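# Lift the feed hopper off the grinder onto the bench

## Task

Remove the feed hopper from the grinder's inlet, set it down on the bench next to the grinder, and release it so neither gripper is holding it at the end.

## Robot and tools

Robot: two arms, left_arm and right_arm, each with a parallel two-finger gripper. The fingers point along the gripper's own +z axis and close along its y axis. The reported hand position is the spot between the finger pads, roughly 1 cm short of the fingertips.

World frame (used in results): origin on the table top midway between the arms, +z up, +x out across the table, left_arm on the +y side. The arm names do not tell you which side of an image they appear on. Each state line reads `left_arm: ...` | `right_arm: ...` with end_effector_position in metres and end_effector_quat_wxyz. Printed positions can be somewhat wrong, especially with the arm stretched far.

Row format (shared by execute_actions and move): one flat list of 14 numbers, each from -1 to 1, always covering both arms even if only one moves. Order: dx, dy, dz, rx, ry, rz, opening for left_arm, then the same seven for right_arm. The first six are an offset, not a pose: a displacement of the target from the gripper's measured pose at the start of the action, expressed in that gripper's own axes. Scale: 1.0 equals 0.6 m for dx, dy, dz and 180 degrees for rotation; rx, ry, rz form a single rotation vector. Opening is absolute, not an offset: +1 is fully open (0.094 m), -1 closed.

execute_actions(actions): a list of actions run one after another. Each action is a table of up to 15 rows, one row per control step of 1/30 s; if fewer rows are given, the last row repeats until 15 steps pass. Every row in an action is an offset from the same start pose, not from the row before. For the first action in a call, the start pose is the last one reported in this scene. An empty list just returns state and images.

move(target, speed, blocking): target is one 14-number row as above, its offsets measured from the pose in the latest result of this scene that shows one. Each gripper follows a straight line to its target; both paths finish together, lasting 0.5 to 10 s and cut off at 10 s. speed is the path's top speed in m/s, 0.002 to 0.5 (default 0.25); rotation is capped at twice that in rad/s. Rotations take the shorter direction. Paths ignore obstacles and the other arm. Grippers lag, drift off the line and can exceed speed, notably near full arm extension. Openings are sent at the start. A faster move or a target placed deeper beyond a contact makes the contact harder. The extra 'move:' line states how it ended (done, off_target, moving, held, fault) and which limits applied; each gripper's remaining distance to its pose is listed. If only one arm is named, the other finished at rest. held as the ending means a check stopped that arm's final step; limits=paced means the sent pose was clipped; limits=held means some steps were blocked along the way and the arm may then jump much faster than speed. With blocking=false the result comes after 0.5 s while motion continues; you must call wait or stop before any new action or move.

wait(seconds): 0 to 10; lets the scene run with last commands held; returns early if a running move ends.
stop(): brakes a running move; needs room to decelerate, more when fast. Fingers are not stopped.
zoom_image(camera, region): enlarged view of part of a camera's latest image; region [x0, y0, x1, y1] in pixels from the top-left, at most 504 by 504. Cameras: cam_head_left, cam_head_right, cam_high, cam_low, cam_left_wrist, cam_right_wrist, all 504x504; calibration is given per camera and may be slightly off.
finished_scene(scene): pass the current scene's number once the hopper rests on the bench and is released; irreversible, and the result reports success. Replying without any tool call ends everything.

Controller behaviour: each step, the commanded pose is clipped to within 70 mm and 16 degrees of the measured pose, then joints are driven by damped inverse kinematics, favouring position over orientation. A distant target may need several actions; after an action the arm only continues to its last clipped pose. Motions usually finish a centimetre or more short, mostly low, and repeated zero offsets let an arm sag. To hold an arm still, send the correction back to its desired pose in the first call of a reply and zeros afterwards, raising the aim if it still sags. 'Hand target' lines show where each gripper is being driven. 'pose unreachable' means the clearance check altered or blocked that arm's command. Joint limits (rad): waist -2.880 to 2.880, shoulder 0.000 to 3.142, elbow 0.000 to 3.019, wrist pitch -1.693 to 1.571, wrist yaw -1.571 to 1.571, wrist roll -2.094 to 2.094; elbows stop just before straight.

Gripping: grip_measured is the measured finger opening on the command scale (last joint value gives metres; each gripper can be off by about 1 mm). To grip, command roughly 0.03 below grip_measured; smaller gaps grip more gently. Pad force tops out near 50 to 62 N, less on very thin parts, with a brief spike at first touch. The held hopper may be tugged briefly, and loose objects may be nudged.

Motor heat: holding loads warms motors, even while you think. MOTOR HOT appears from 85 °C; at 100 °C the arm goes limp and drops (OVER-TEMPERATURE FAULT). Any FAULT stop is costly, so avoid long loaded holds.

Avoid: dropping or knocking anything off the table (fails the task), slamming or pressing hard, letting the arms collide. The robot keeps executing the last command while you compose replies, so keep robot time short and motion smooth.

Each tool is called as name(argument=value, ...) on one line, values as JSON.

## Session

I'll start by looking at the scene.

execute_actions(actions=[])

Scene clock: 0.00 s.
left_arm: end_effector_position=(+0.5271, +0.8004, +0.1277) grip_measured=+1.000 end_effector_quat_wxyz=(-0.533, +0.838, -0.013, +0.113) | right_arm: end_effector_position=(+0.3624, -0.5175, +0.3115) grip_measured=+1.000 end_effector_quat_wxyz=(-0.057, +0.039, +0.986, -0.155)
Joint positions: left_arm=[ 0.668  1.967  1.35   0.124 -0.543 -2.035  0.094] | right_arm=[-0.412  1.308  1.397 -1.664  0.331 -0.301  0.094]
Joint velocities: left_arm=[-0.005 -0.015  0.007  0.002  0.051  0.007  0.   ] | right_arm=[-0.015  0.015 -0.002  0.002 -0.007  0.007  0.   ]
Motor temperatures (°C, as the motors report them): left_arm=[20 20 18 19 19 19] | right_arm=[19 20 20 19 19 19]
Hand target (left_arm): +0.534, +0.807, +0.153; -0.547, +0.827, -0.006, +0.127
Hand target (right_arm): +0.368, -0.520, +0.321; -0.045, +0.041, +0.985, -0.159

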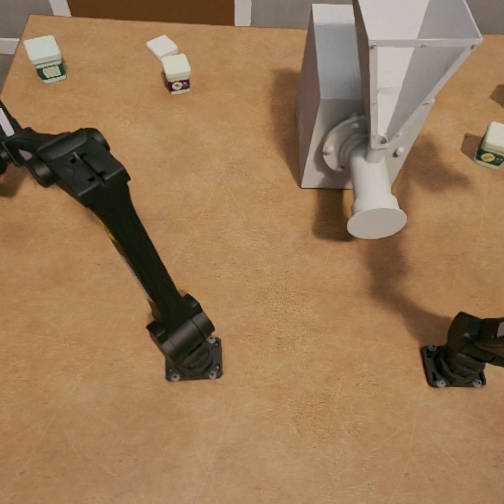

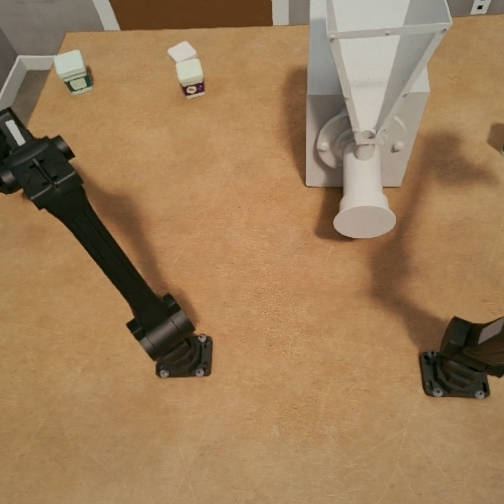

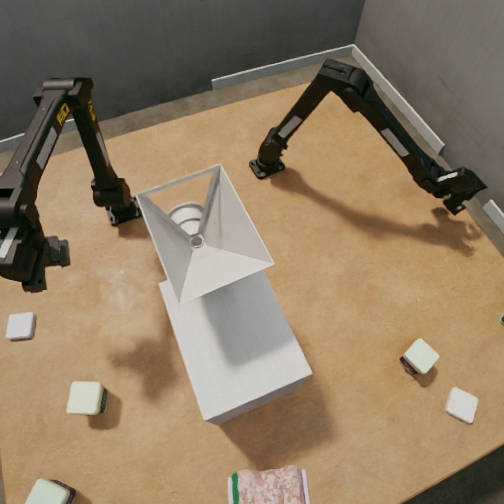

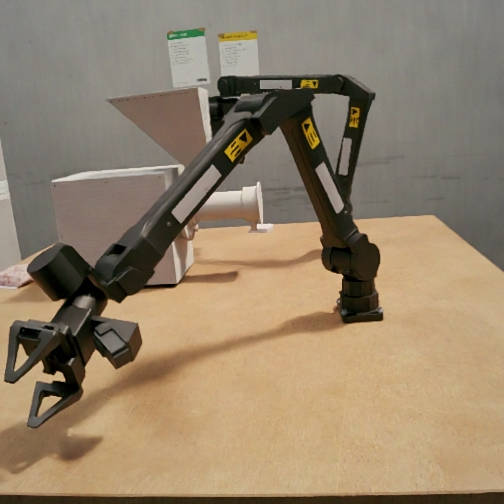

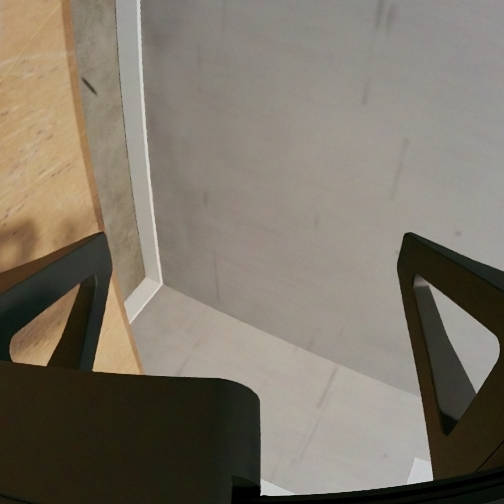

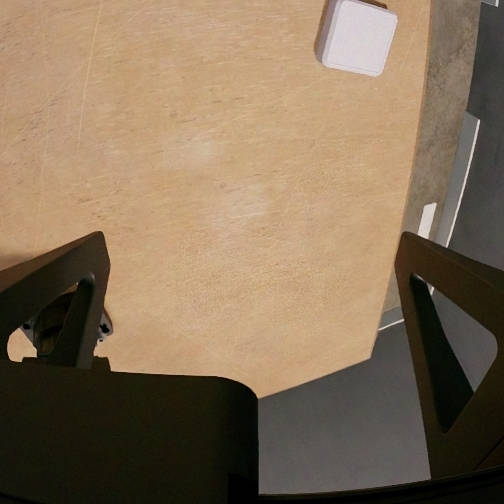

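zoom_image(camera="cam_low", region=[140, 10, 290, 110])

zoom_image(camera="cam_head_right", region=[270, 0, 470, 260])

zoom_image(camera="cam_head_left", region=[270, 0, 504, 260])

zoom_image(camera="cam_high", region=[100, 140, 340, 440])

zoom_image(camera="cam_low", region=[0, 60, 300, 320])

Region (140, 10, 290, 110) of cam_low's 504x504 image, scaled by 3.360, with more detail than that image has.

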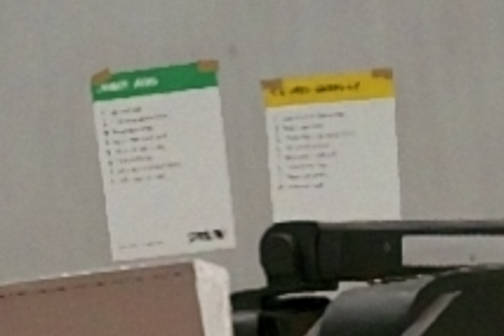

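Region (270, 0, 470, 260) of cam_head_right's 504x504 image, scaled by 1.938, with more detail than that image has; it fills the left 388 columns of this view, and the rest is white.

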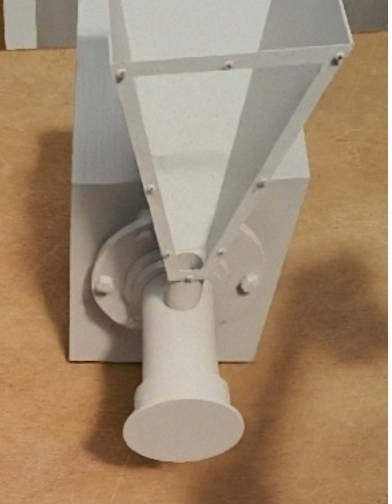

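Region (270, 0, 504, 260) of cam_head_left's 504x504 image, scaled by 1.938, with more detail than that image has; it fills the left 454 columns of this view, and the rest is white.

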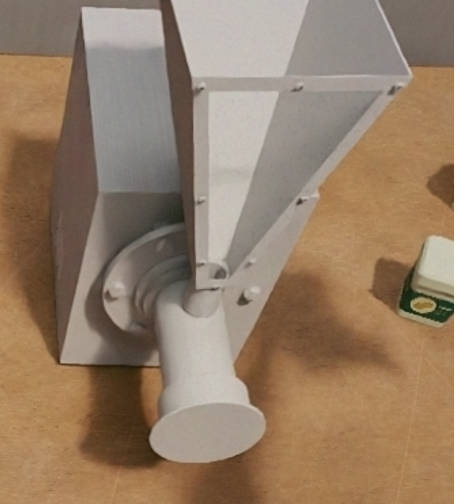

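Region (100, 140, 340, 440) of cam_high's 504x504 image, scaled by 1.680, with more detail than that image has; it fills the left 403 columns of this view, and the rest is white.

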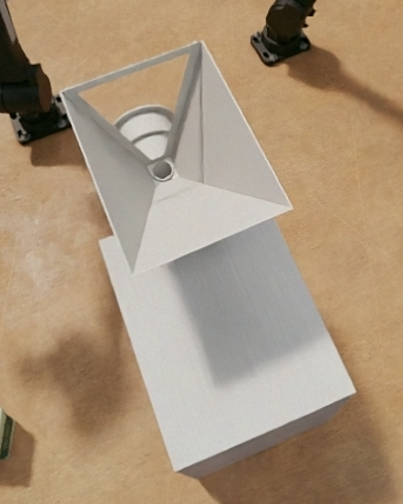

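Region (0, 60, 300, 320) of cam_low's 504x504 image, scaled by 1.680, with more detail than that image has; it fills the top 437 rows of this view, and the rest is white.

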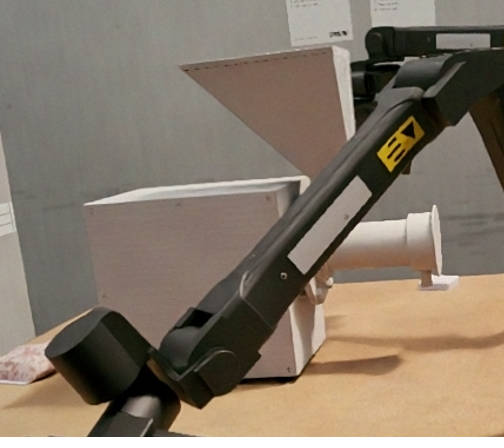

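zoom_image(camera="cam_head_right", region=[310, 100, 420, 200])

zoom_image(camera="cam_head_left", region=[320, 100, 430, 200])

zoom_image(camera="cam_high", region=[130, 160, 280, 310])

zoom_image(camera="cam_low", region=[100, 80, 280, 260])

Region (310, 100, 420, 200) of cam_head_right's 504x504 image, scaled by 4.582, with more detail than that image has; it fills the top 458 rows of this view, and the rest is white.

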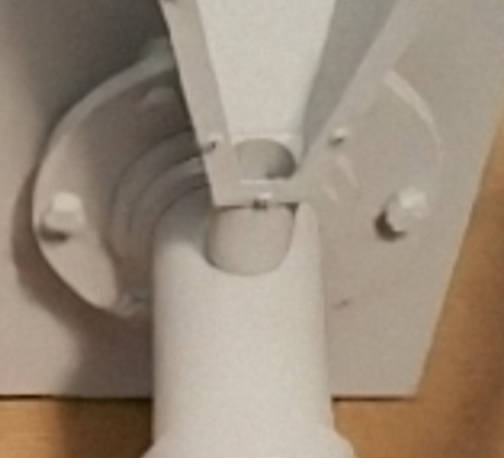

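Region (320, 100, 430, 200) of cam_head_left's 504x504 image, scaled by 4.582, with more detail than that image has; it fills the top 458 rows of this view, and the rest is white.

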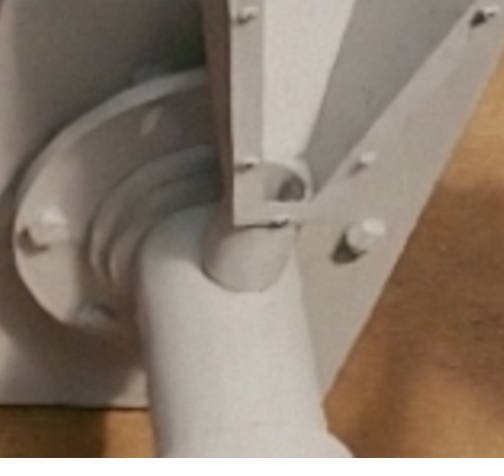

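Region (130, 160, 280, 310) of cam_high's 504x504 image, scaled by 3.360, with more detail than that image has.

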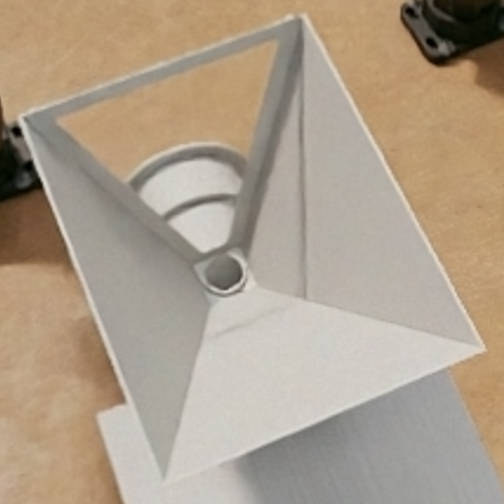

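Region (100, 80, 280, 260) of cam_low's 504x504 image, scaled by 2.800, with more detail than that image has.

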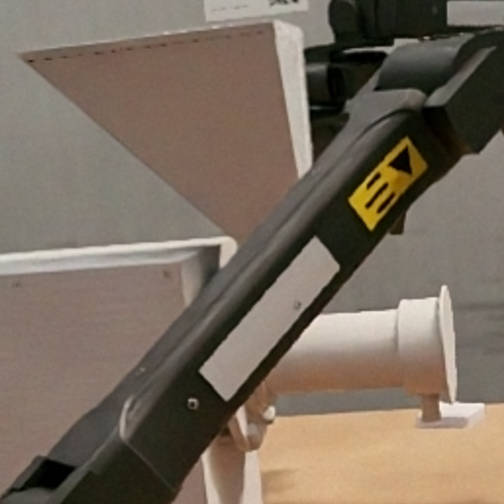

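move(target=[0.017, -0.0412, -0.0042, 0, 0, 0, 1, -0.0169, 0.2135, -0.5372, -0.2021, -0.2480, 0.0218, 1], speed=0.25)

Scene clock: 122.53 s.
left_arm: end_effector_position=(+0.5212, +0.7949, +0.1142) grip_measured=+1.000 end_effector_quat_wxyz=(-0.514, +0.852, -0.023, +0.094) | right_arm: end_effector_position=(+0.4191, -0.2996, +0.5500) grip_measured=+1.000 end_effector_quat_wxyz=(+0.309, +0.026, +0.940, +0.141)
Joint positions: left_arm=[ 0.668  1.967  1.346  0.063 -0.543 -2.035  0.094] | right_arm=[-0.081  1.159  1.827 -1.596 -0.282  0.099  0.094]
Joint velocities: left_arm=[-0.015 -0.005 -0.012 -0.022 -0.022 -0.066  0.   ] | right_arm=[ 0.005 -0.015  0.002  0.007 -0.022  0.007  0.   ]
Motor temperatures (°C, as the motors report them): left_arm=[20 24 23 19 19 19] | right_arm=[19 21 27 19 19 19]
Hand target (left_arm): +0.533, +0.805, +0.153; -0.533, +0.838, -0.013, +0.113
Hand target (right_arm): +0.418, -0.297, +0.572; +0.335, +0.022, +0.931, +0.142
Off the commanded pose (left_arm): 0.042 m, 4 deg.
Off the commanded pose (right_arm): 0.026 m, 3 deg.
move: off_target (left_arm, right_arm)
camera_calibration (this result's frames):
cam_left_wrist: T_world_to_cam=[[-0.0477772, 0.469645, 0.881561, -0.447955], [0.693687, -0.619418, 0.367586, 0.0931781], [0.71869, 0.62909, -0.296193, -0.714565], [0, 0, 0, 1]] pos_world=[0.427513, 0.717622, 0.148999]
cam_right_wrist: T_world_to_cam=[[0.0627807, -0.963262, -0.261121, -0.172039], [-0.997939, -0.0571049, -0.0292748, 0.42021], [0.013288, 0.262421, -0.964862, 0.725478], [0, 0, 0, 1]] pos_world=[0.420505, -0.332103, 0.667364]

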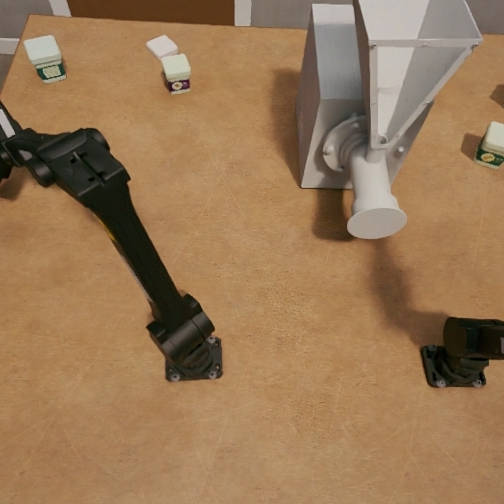

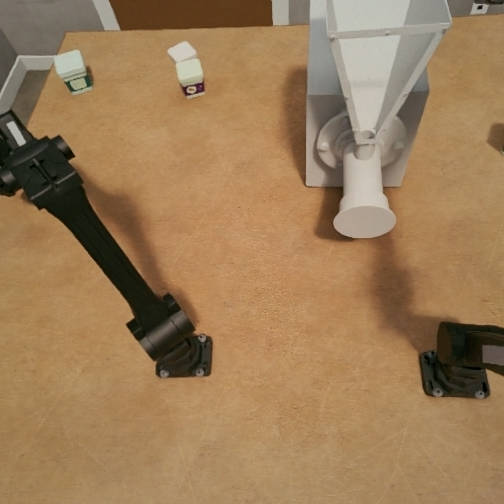

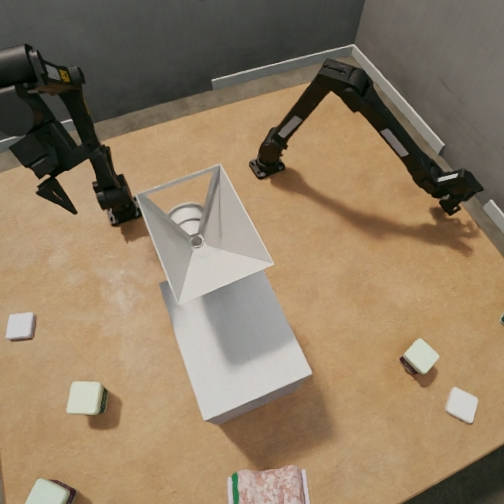

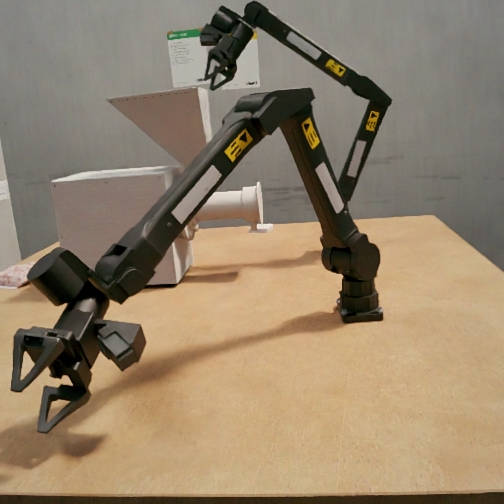

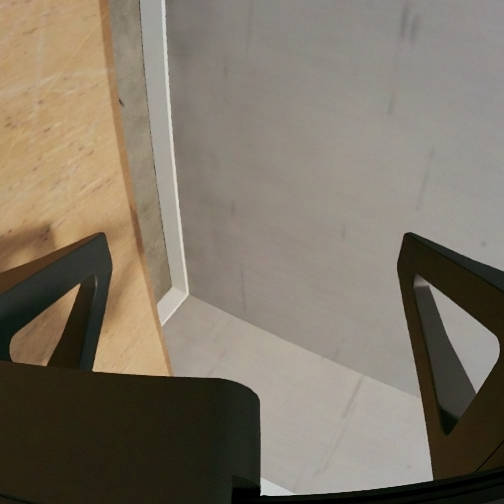

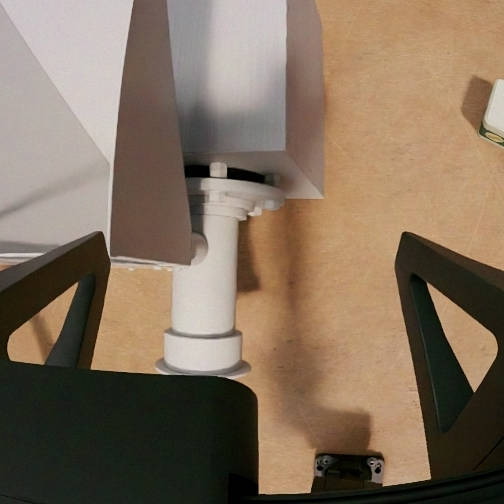

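move(target=[0.0114, -0.0733, -0.0377, 0, 0, 0, 1, -0.0459, 0.1052, 0.0229, 0, -0.0167, 0, 1], speed=0.15)

Scene clock: 164.33 s.
left_arm: end_effector_position=(+0.5119, +0.7863, +0.1324) grip_measured=+1.000 end_effector_quat_wxyz=(-0.499, +0.863, -0.031, +0.078) | right_arm: end_effector_position=(+0.4462, -0.2407, +0.5489) grip_measured=+1.000 end_effector_quat_wxyz=(+0.308, +0.028, +0.942, +0.132)
Joint positions: left_arm=[ 0.668  1.913  1.345 -0.041 -0.543 -2.035  0.094] | right_arm=[ 0.126  1.223  1.871 -1.547 -0.137  0.265  0.094]
Joint velocities: left_arm=[ 0.005 -0.015  0.002 -0.007 -0.037 -0.022  0.   ] | right_arm=[-0.024 -0.005 -0.007 -0.007 -0.037 -0.066  0.   ]
Motor temperatures (°C, as the motors report them): left_arm=[20 25 25 19 19 19] | right_arm=[19 21 28 19 19 19]
Hand target (left_arm): +0.521, +0.793, +0.164; -0.515, +0.852, -0.023, +0.094
Hand target (right_arm): +0.446, -0.239, +0.572; +0.334, +0.028, +0.932, +0.138
Off the commanded pose (left_arm): 0.034 m, 3 deg.
Off the commanded pose (right_arm): 0.024 m, 3 deg.
move: off_target (left_arm, right_arm)
camera_calibration (this result's frames):
cam_left_wrist: T_world_to_cam=[[-0.0147126, 0.500175, 0.865799, -0.499291], [0.707502, -0.606662, 0.362494, 0.0711776], [0.706558, 0.617888, -0.34495, -0.675601], [0, 0, 0, 1]] pos_world=[0.419647, 0.71036, 0.173436]
cam_right_wrist: T_world_to_cam=[[0.0523693, -0.967796, -0.246226, -0.121924], [-0.998566, -0.0480174, -0.0236494, 0.449952], [0.0110647, 0.247112, -0.968924, 0.708127], [0, 0, 0, 1]] pos_world=[0.447857, -0.271378, 0.666741]

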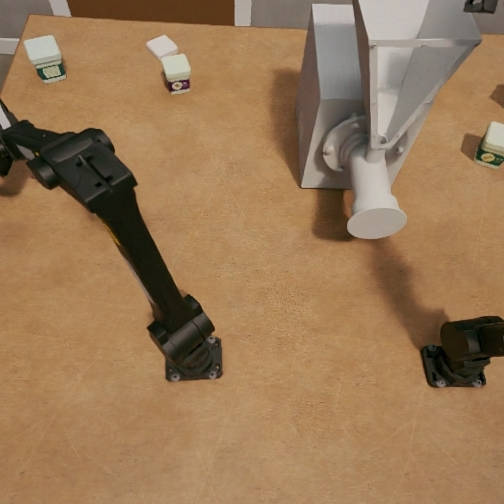

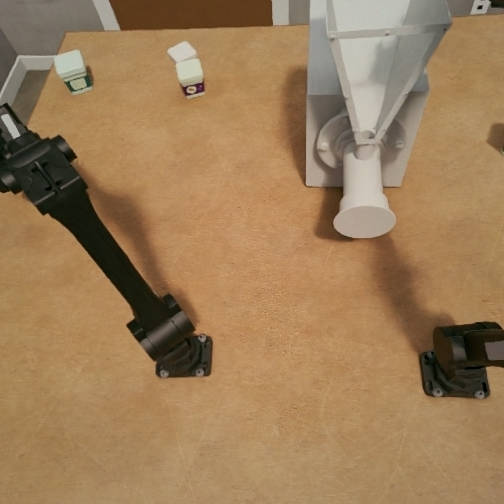

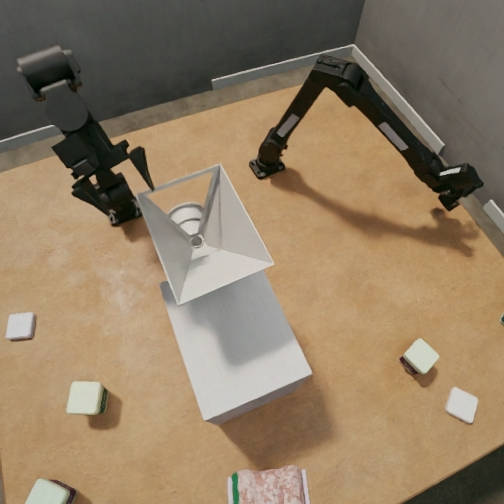

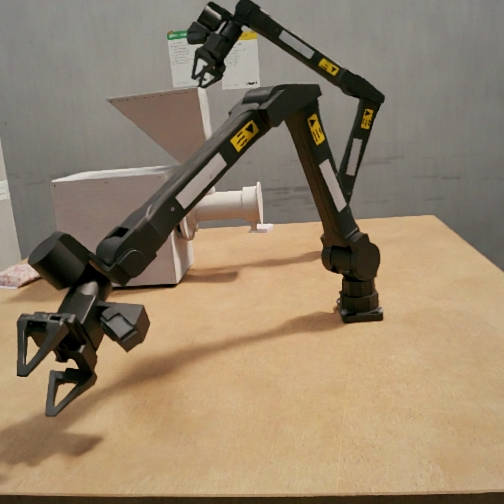

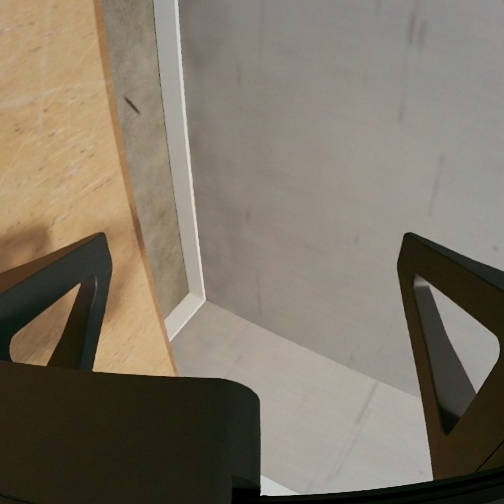

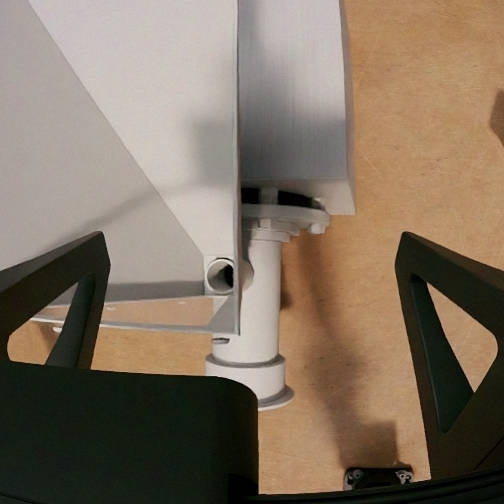

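move(target=[0.0188, -0.0517, -0.0137, 0.013, 0.0065, -0.0085, 1, -0.022, 0.0185, 0.1202, 0, -0.0167, 0, 1], speed=0.08)

Scene clock: 195.13 s.
left_arm: end_effector_position=(+0.5114, +0.7858, +0.1312) grip_measured=+1.000 end_effector_quat_wxyz=(-0.498, +0.863, -0.032, +0.077) | right_arm: end_effector_position=(+0.4968, -0.2204, +0.5033) grip_measured=+1.000 end_effector_quat_wxyz=(+0.329, +0.032, +0.935, +0.128)
Joint positions: left_arm=[ 0.668  1.913  1.343 -0.041 -0.543 -2.035  0.094] | right_arm=[ 0.169  1.253  1.734 -1.335 -0.09   0.302  0.094]
Joint velocities: left_arm=[ 0.005 -0.005 -0.002  0.012  0.037  0.037  0.   ] | right_arm=[-0.015 -0.005  0.007  0.002  0.095  0.037  0.   ]
Motor temperatures (°C, as the motors report them): left_arm=[20 25 25 19 19 19] | right_arm=[19 21 29 19 19 19]
Hand target (left_arm): +0.520, +0.792, +0.165; -0.515, +0.852, -0.023, +0.094
Hand target (right_arm): +0.500, -0.216, +0.504; +0.332, +0.031, +0.933, +0.131
Off the commanded pose (left_arm): 0.035 m, 3 deg.
Off the commanded pose (right_arm): 0.006 m, 1 deg.
move: off_target (left_arm)
camera_calibration (this result's frames):
cam_left_wrist: T_world_to_cam=[[-0.0132573, 0.501519, 0.865045, -0.499745], [0.708111, -0.6061, 0.362245, 0.0709562], [0.705976, 0.617351, -0.347096, -0.674283], [0, 0, 0, 1]] pos_world=[0.419157, 0.709907, 0.172558]
cam_right_wrist: T_world_to_cam=[[0.0472608, -0.969847, -0.23909, -0.117647], [-0.997315, -0.03241, -0.0656706, 0.52434], [0.0559415, 0.241551, -0.968774, 0.634698], [0, 0, 0, 1]] pos_world=[0.492986, -0.250418, 0.621185]

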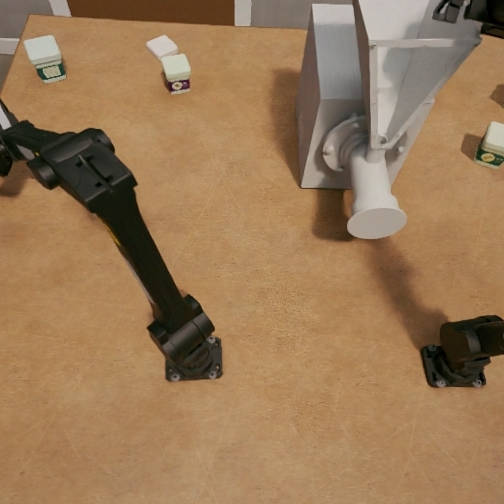

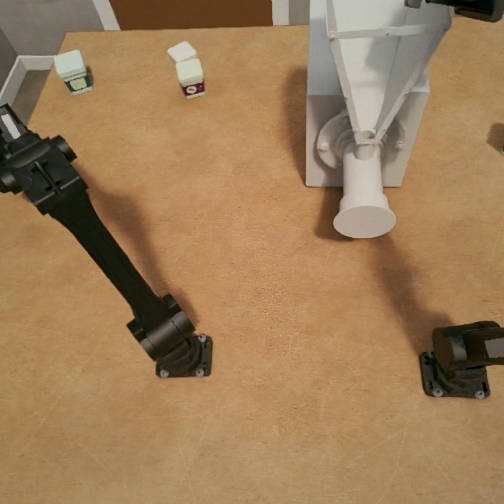

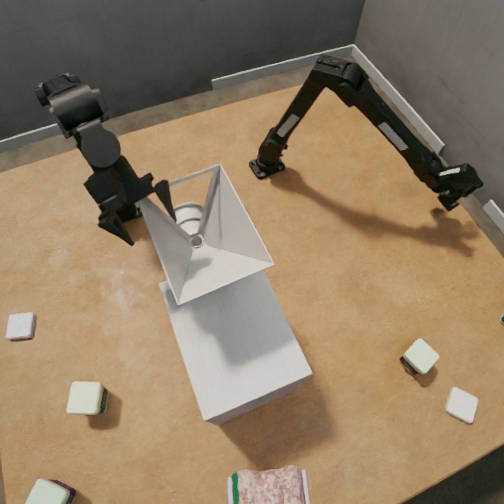

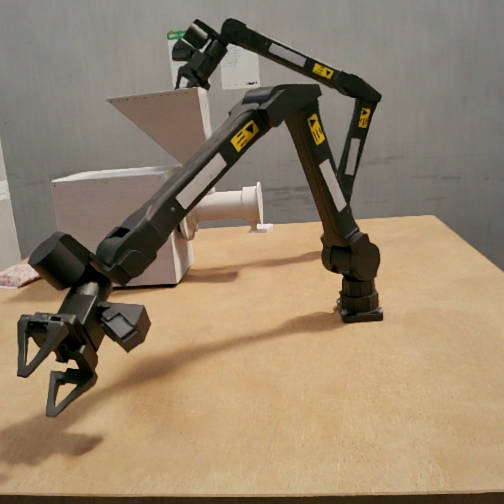

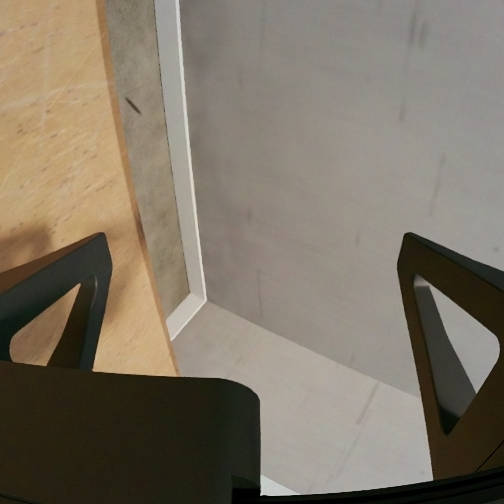

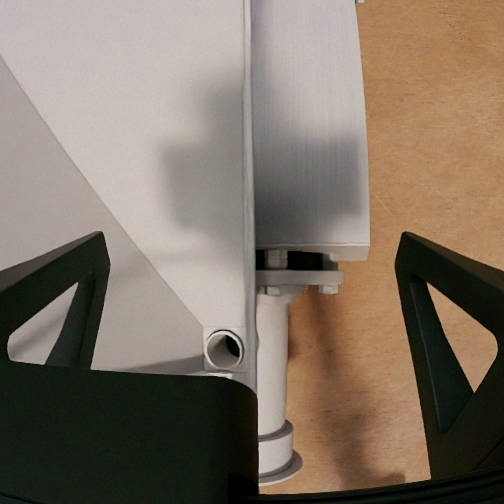

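zoom_image(camera="cam_low", region=[100, 10, 280, 150])

zoom_image(camera="cam_high", region=[60, 120, 260, 300])

Region (100, 10, 280, 150) of cam_low's 504x504 image, scaled by 2.800, with more detail than that image has.

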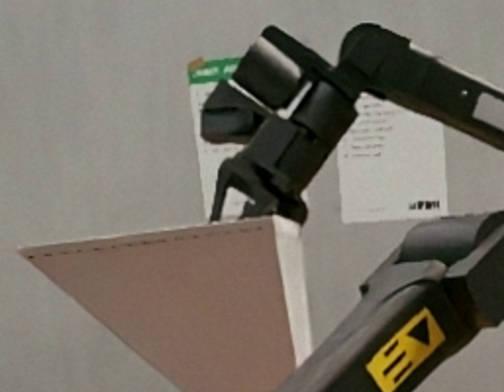

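Region (60, 120, 260, 300) of cam_high's 504x504 image, scaled by 2.520, with more detail than that image has; it fills the top 454 rows of this view, and the rest is white.

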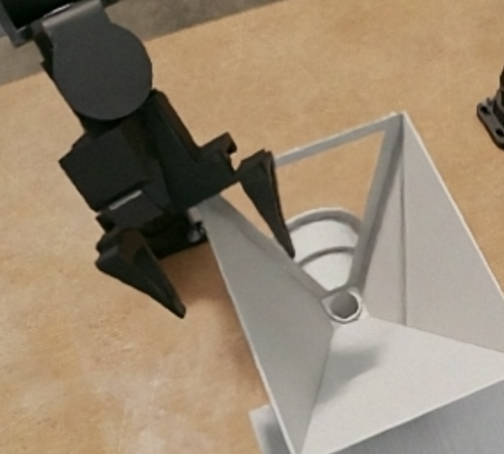

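move(target=[0.0188, -0.0517, -0.0137, 0.013, 0.0065, -0.0085, 1, 0, 0, 0.047, 0, 0.0556, 0, 1], speed=0.05)

Scene clock: 244.30 s.
left_arm: end_effector_position=(+0.5105, +0.7850, +0.1295) grip_measured=+1.000 end_effector_quat_wxyz=(-0.497, +0.864, -0.032, +0.076) | right_arm: end_effector_position=(+0.5062, -0.2121, +0.4686) grip_measured=+1.000 end_effector_quat_wxyz=(+0.234, +0.022, +0.963, +0.129)
Joint positions: left_arm=[ 0.668  1.913  1.34  -0.041 -0.543 -2.035  0.094] | right_arm=[ 0.162  1.367  1.813 -1.494 -0.147  0.278  0.094]
Joint velocities: left_arm=[-0.005 -0.015  0.017 -0.002  0.022  0.007  0.   ] | right_arm=[ 0.005 -0.005 -0.002  0.007 -0.007 -0.007  0.   ]
Motor temperatures (°C, as the motors report them): left_arm=[20 26 25 19 19 19] | right_arm=[19 21 28 19 19 19]
Hand target (left_arm): +0.520, +0.792, +0.163; -0.514, +0.852, -0.024, +0.094
Hand target (right_arm): +0.514, -0.214, +0.482; +0.247, +0.021, +0.960, +0.131
Off the commanded pose (left_arm): 0.036 m, 3 deg.
Off the commanded pose (right_arm): 0.016 m, 1 deg.
move: off_target (left_arm, right_arm)
camera_calibration (this result's frames):
cam_left_wrist: T_world_to_cam=[[-0.0110767, 0.503533, 0.863905, -0.500422], [0.709025, -0.605256, 0.361868, 0.0706263], [0.705097, 0.616538, -0.350313, -0.672302], [0, 0, 0, 1]] pos_world=[0.418419, 0.709226, 0.171243]
cam_right_wrist: T_world_to_cam=[[0.0452906, -0.968972, -0.242987, -0.115407], [-0.988823, -0.0780711, 0.12702, 0.427402], [-0.142049, 0.234519, -0.961677, 0.693999], [0, 0, 0, 1]] pos_world=[0.526434, -0.241214, 0.585072]

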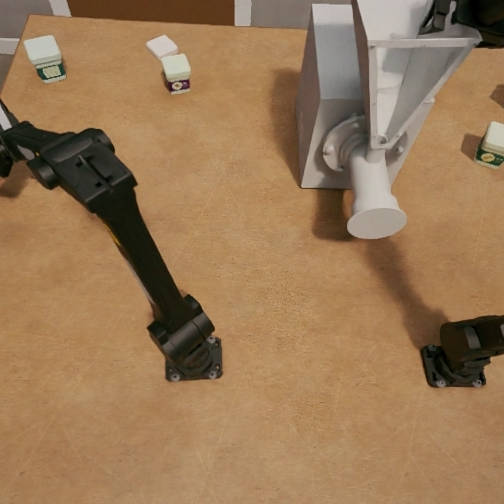

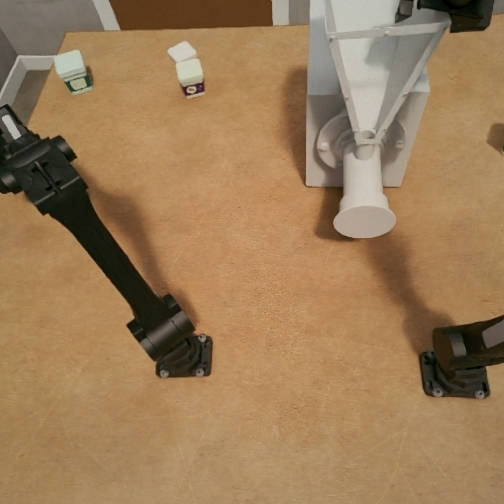

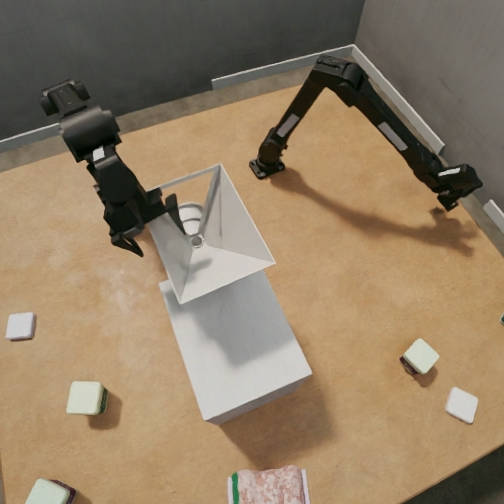

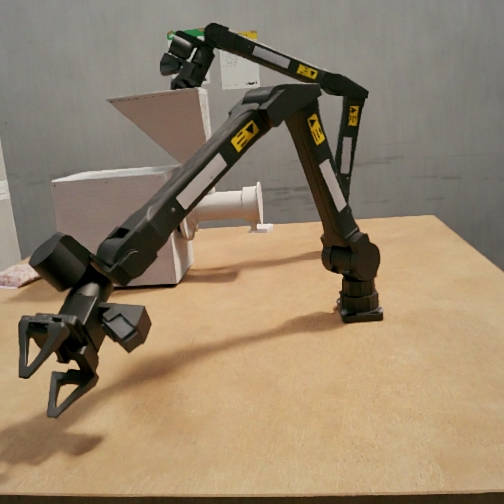

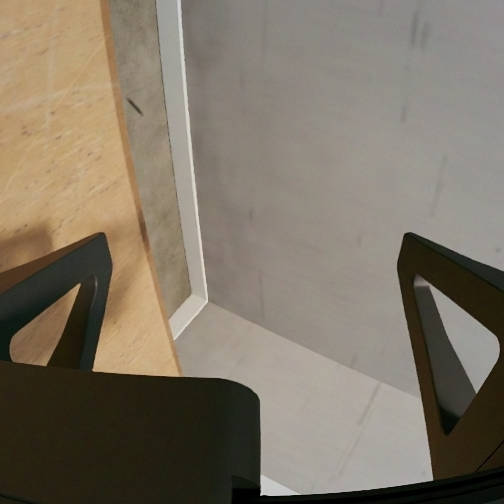

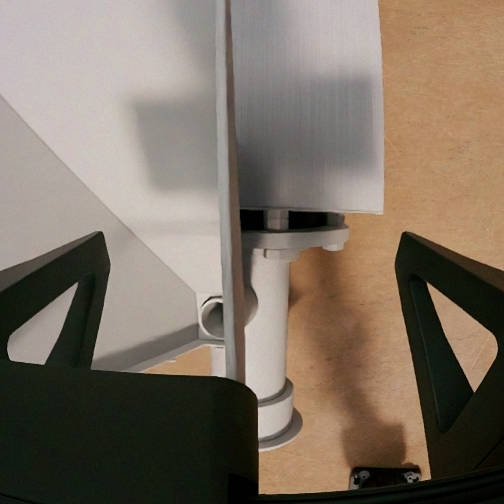

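zoom_image(camera="cam_right_wrist", region=[100, 150, 400, 420])

Region (100, 150, 400, 420) of cam_right_wrist's 504x504 image, scaled by 1.680, with more detail than that image has; it fills the top 454 rows of this view, and the rest is white.

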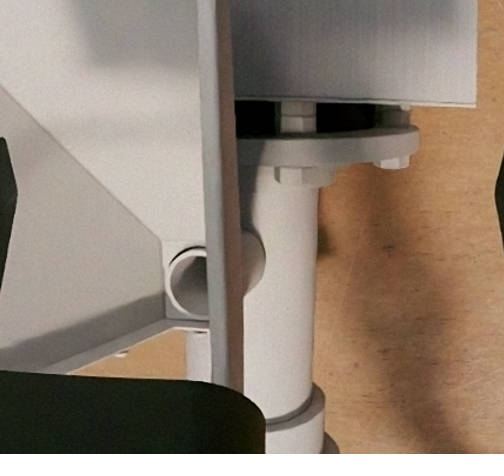

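execute_actions(actions=[[[0.0188,-0.0517,-0.0137,0.013,0.0065,-0.0085,1,-0.0221,0.0107,-0.0138,0,-0.0085,0,0.7],[0.0188,-0.0517,-0.0137,0.013,0.0065,-0.0085,1,-0.0221,0.0107,-0.0138,0,-0.0085,0,0.5],[0.0188,-0.0517,-0.0137,0.013,0.0065,-0.0085,1,-0.0221,0.0107,-0.0138,0,-0.0085,0,0.3],[0.0188,-0.0517,-0.0137,0.013,0.0065,-0.0085,1,-0.0221,0.0107,-0.0138,0,-0.0085,0,0.1],[0.0188,-0.0517,-0.0137,0.013,0.0065,-0.0085,1,-0.0221,0.0107,-0.0138,0,-0.0085,0,-0.1],[0.0188,-0.0517,-0.0137,0.013,0.0065,-0.0085,1,-0.0221,0.0107,-0.0138,0,-0.0085,0,-0.3],[0.0188,-0.0517,-0.0137,0.013,0.0065,-0.0085,1,-0.0221,0.0107,-0.0138,0,-0.0085,0,-0.45],[0.0188,-0.0517,-0.0137,0.013,0.0065,-0.0085,1,-0.0221,0.0107,-0.0138,0,-0.0085,0,-0.6],[0.0188,-0.0517,-0.0137,0.013,0.0065,-0.0085,1,-0.0221,0.0107,-0.0138,0,-0.0085,0,-0.7]],[[0.0188,-0.0517,-0.0137,0.013,0.0065,-0.0085,1,-0.0221,0.0023,-0.0138,0,-0.0085,0,-0.74],[0.0188,-0.0517,-0.0137,0.013,0.0065,-0.0085,1,-0.0221,0.0023,-0.0138,0,-0.0085,0,-0.77],[0.0188,-0.0517,-0.0137,0.013,0.0065,-0.0085,1,-0.0221,0.0023,-0.0138,0,-0.0085,0,-0.80],[0.0188,-0.0517,-0.0137,0.013,0.0065,-0.0085,1,-0.0221,0.0023,-0.0138,0,-0.0085,0,-0.82],[0.0188,-0.0517,-0.0137,0.013,0.0065,-0.0085,1,-0.0221,0.0023,-0.0138,0,-0.0085,0,-0.84],[0.0188,-0.0517,-0.0137,0.013,0.0065,-0.0085,1,-0.0221,0.0023,-0.0138,0,-0.0085,0,-0.86],[0.0188,-0.0517,-0.0137,0.013,0.0065,-0.0085,1,-0.0221,0.0023,-0.0138,0,-0.0085,0,-0.88],[0.0188,-0.0517,-0.0137,0.013,0.0065,-0.0085,1,-0.0221,0.0023,-0.0138,0,-0.0085,0,-0.90],[0.0188,-0.0517,-0.0137,0.013,0.0065,-0.0085,1,-0.0221,0.0023,-0.0138,0,-0.0085,0,-0.92],[0.0188,-0.0517,-0.0137,0.013,0.0065,-0.0085,1,-0.0221,0.0023,-0.0138,0,-0.0085,0,-0.94],[0.0188,-0.0517,-0.0137,0.013,0.0065,-0.0085,1,-0.0221,0.0023,-0.0138,0,-0.0085,0,-0.95],[0.0188,-0.0517,-0.0137,0.013,0.0065,-0.0085,1,-0.0221,0.0023,-0.0138,0,-0.0085,0,-0.96],[0.0188,-0.0517,-0.0137,0.013,0.0065,-0.0085,1,-0.0221,0.0023,-0.0138,0,-0.0085,0,-0.97],[0.0188,-0.0517,-0.0137,0.013,0.0065,-0.0085,1,-0.0221,0.0023,-0.0138,0,-0.0085,0,-0.98],[0.0188,-0.0517,-0.0137,0.013,0.0065,-0.0085,1,-0.0221,0.0023,-0.0138,0,-0.0085,0,-1.0]]])

wait(seconds=1)

Scene clock: 300.13 s.
left_arm: end_effector_position=(+0.5105, +0.7850, +0.1295) grip_measured=+1.000 end_effector_quat_wxyz=(-0.497, +0.864, -0.032, +0.076) | right_arm: end_effector_position=(+0.5090, -0.2253, +0.4651) grip_measured=+0.022 end_effector_quat_wxyz=(+0.228, -0.012, +0.963, +0.142)
Joint positions: left_arm=[ 0.668  1.913  1.34  -0.041 -0.543 -2.035  0.094] | right_arm=[ 0.109  1.375  1.813 -1.507 -0.217  0.172  0.048]
Joint velocities: left_arm=[-0.005 -0.024 -0.017  0.002 -0.037  0.007  0.   ] | right_arm=[-0.024 -0.015  0.012 -0.007 -0.037 -0.037 -0.   ]
Motor temperatures (°C, as the motors report them): left_arm=[20 26 26 19 19 19] | right_arm=[19 21 32 19 19 19]
Hand target (left_arm): +0.519, +0.791, +0.162; -0.513, +0.853, -0.024, +0.093
Hand target (right_arm): +0.516, -0.227, +0.479; +0.243, +0.001, +0.961, +0.131
Off the commanded pose (left_arm): 0.034 m, 3 deg.
Off the commanded pose (right_arm): 0.016 m, 3 deg.
camera_calibration (this result's frames):
cam_left_wrist: T_world_to_cam=[[-0.0110767, 0.503533, 0.863905, -0.500422], [0.709025, -0.605256, 0.361868, 0.0706263], [0.705097, 0.616538, -0.350313, -0.672302], [0, 0, 0, 1]] pos_world=[0.418419, 0.709226, 0.171243]
cam_right_wrist: T_world_to_cam=[[0.114178, -0.961032, -0.251754, -0.158304], [-0.980095, -0.150392, 0.129596, 0.407699], [-0.162408, 0.231946, -0.959075, 0.702702], [0, 0, 0, 1]] pos_world=[0.531783, -0.25381, 0.581254]

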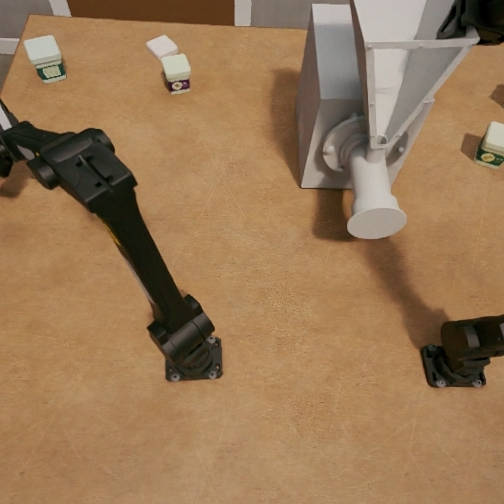

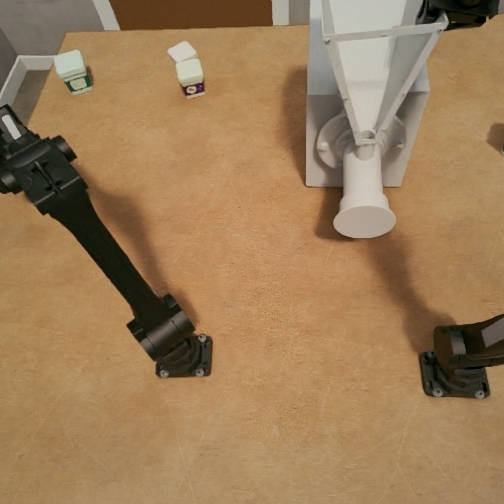

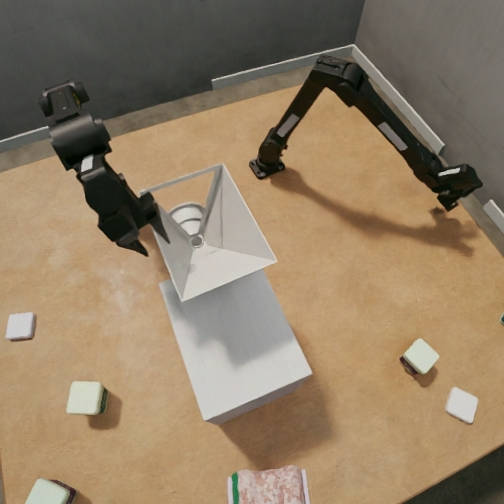

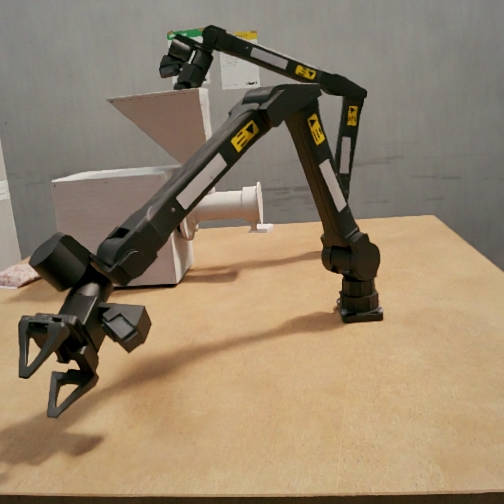

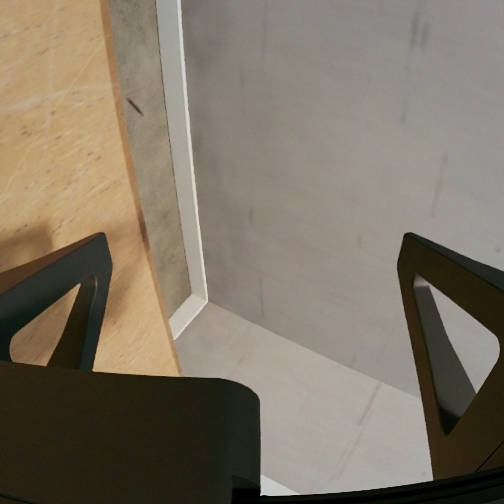

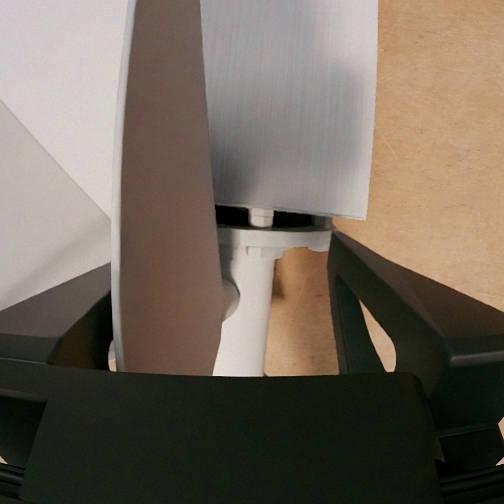

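Scene clock: 301.13 s.
left_arm: end_effector_position=(+0.5105, +0.7850, +0.1295) grip_measured=+1.000 end_effector_quat_wxyz=(-0.497, +0.864, -0.032, +0.076) | right_arm: end_effector_position=(+0.5090, -0.2253, +0.4651) grip_measured=+0.022 end_effector_quat_wxyz=(+0.228, -0.012, +0.963, +0.142)
Joint positions: left_arm=[ 0.668  1.913  1.34  -0.041 -0.543 -2.035  0.094] | right_arm=[ 0.109  1.375  1.813 -1.507 -0.217  0.171  0.048]
Joint velocities: left_arm=[ 0.005 -0.005  0.002 -0.012 -0.095  0.007  0.   ] | right_arm=[-0.005 -0.005 -0.012 -0.002 -0.022  0.051 -0.001]
Motor temperatures (°C, as the motors report them): left_arm=[20 26 26 19 19 19] | right_arm=[19 21 32 19 19 19]
Hand target (left_arm): +0.519, +0.791, +0.162; -0.513, +0.853, -0.024, +0.093
Hand target (right_arm): +0.516, -0.227, +0.479; +0.243, +0.001, +0.961, +0.131
Off the commanded pose (left_arm): 0.034 m, 3 deg.
Off the commanded pose (right_arm): 0.016 m, 3 deg.
wait: 1.00 s; at rest by 0.17 s
camera_calibration (this result's frames):
cam_left_wrist: T_world_to_cam=[[-0.0110767, 0.503533, 0.863905, -0.500422], [0.709025, -0.605256, 0.361868, 0.0706263], [0.705097, 0.616538, -0.350313, -0.672302], [0, 0, 0, 1]] pos_world=[0.418419, 0.709226, 0.171243]
cam_right_wrist: T_world_to_cam=[[0.114519, -0.961037, -0.251582, -0.158559], [-0.98006, -0.150691, 0.129517, 0.407651], [-0.162382, 0.231734, -0.959131, 0.702666], [0, 0, 0, 1]] pos_world=[0.53178, -0.253783, 0.581261]

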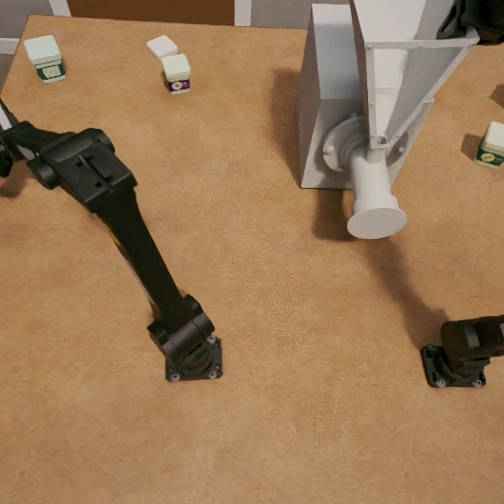

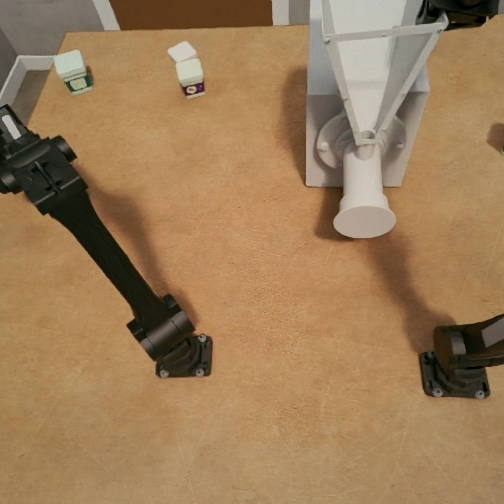

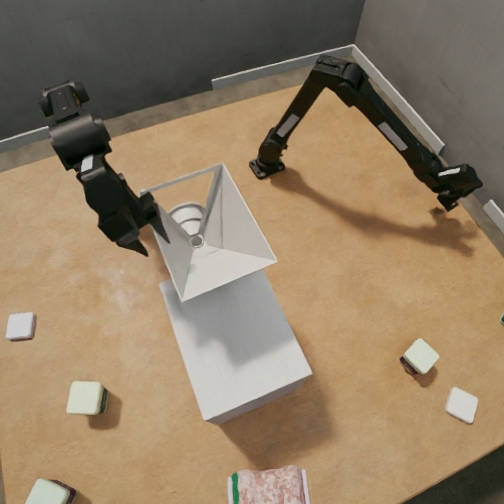

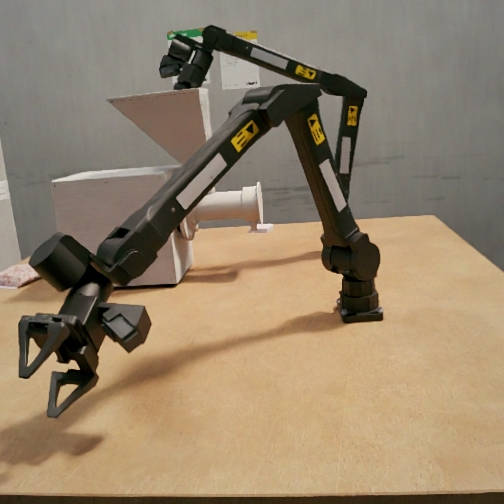

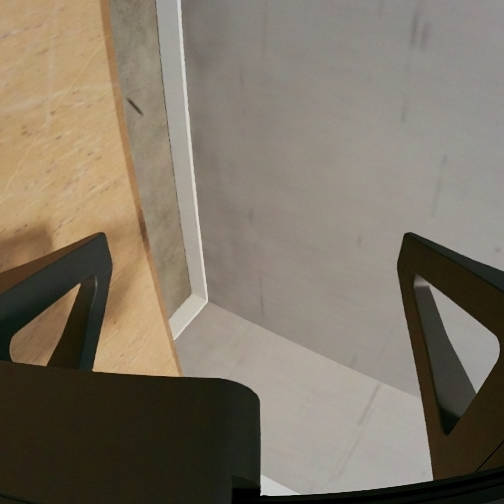

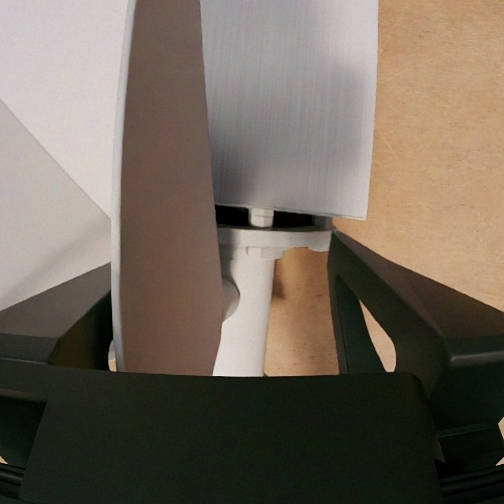

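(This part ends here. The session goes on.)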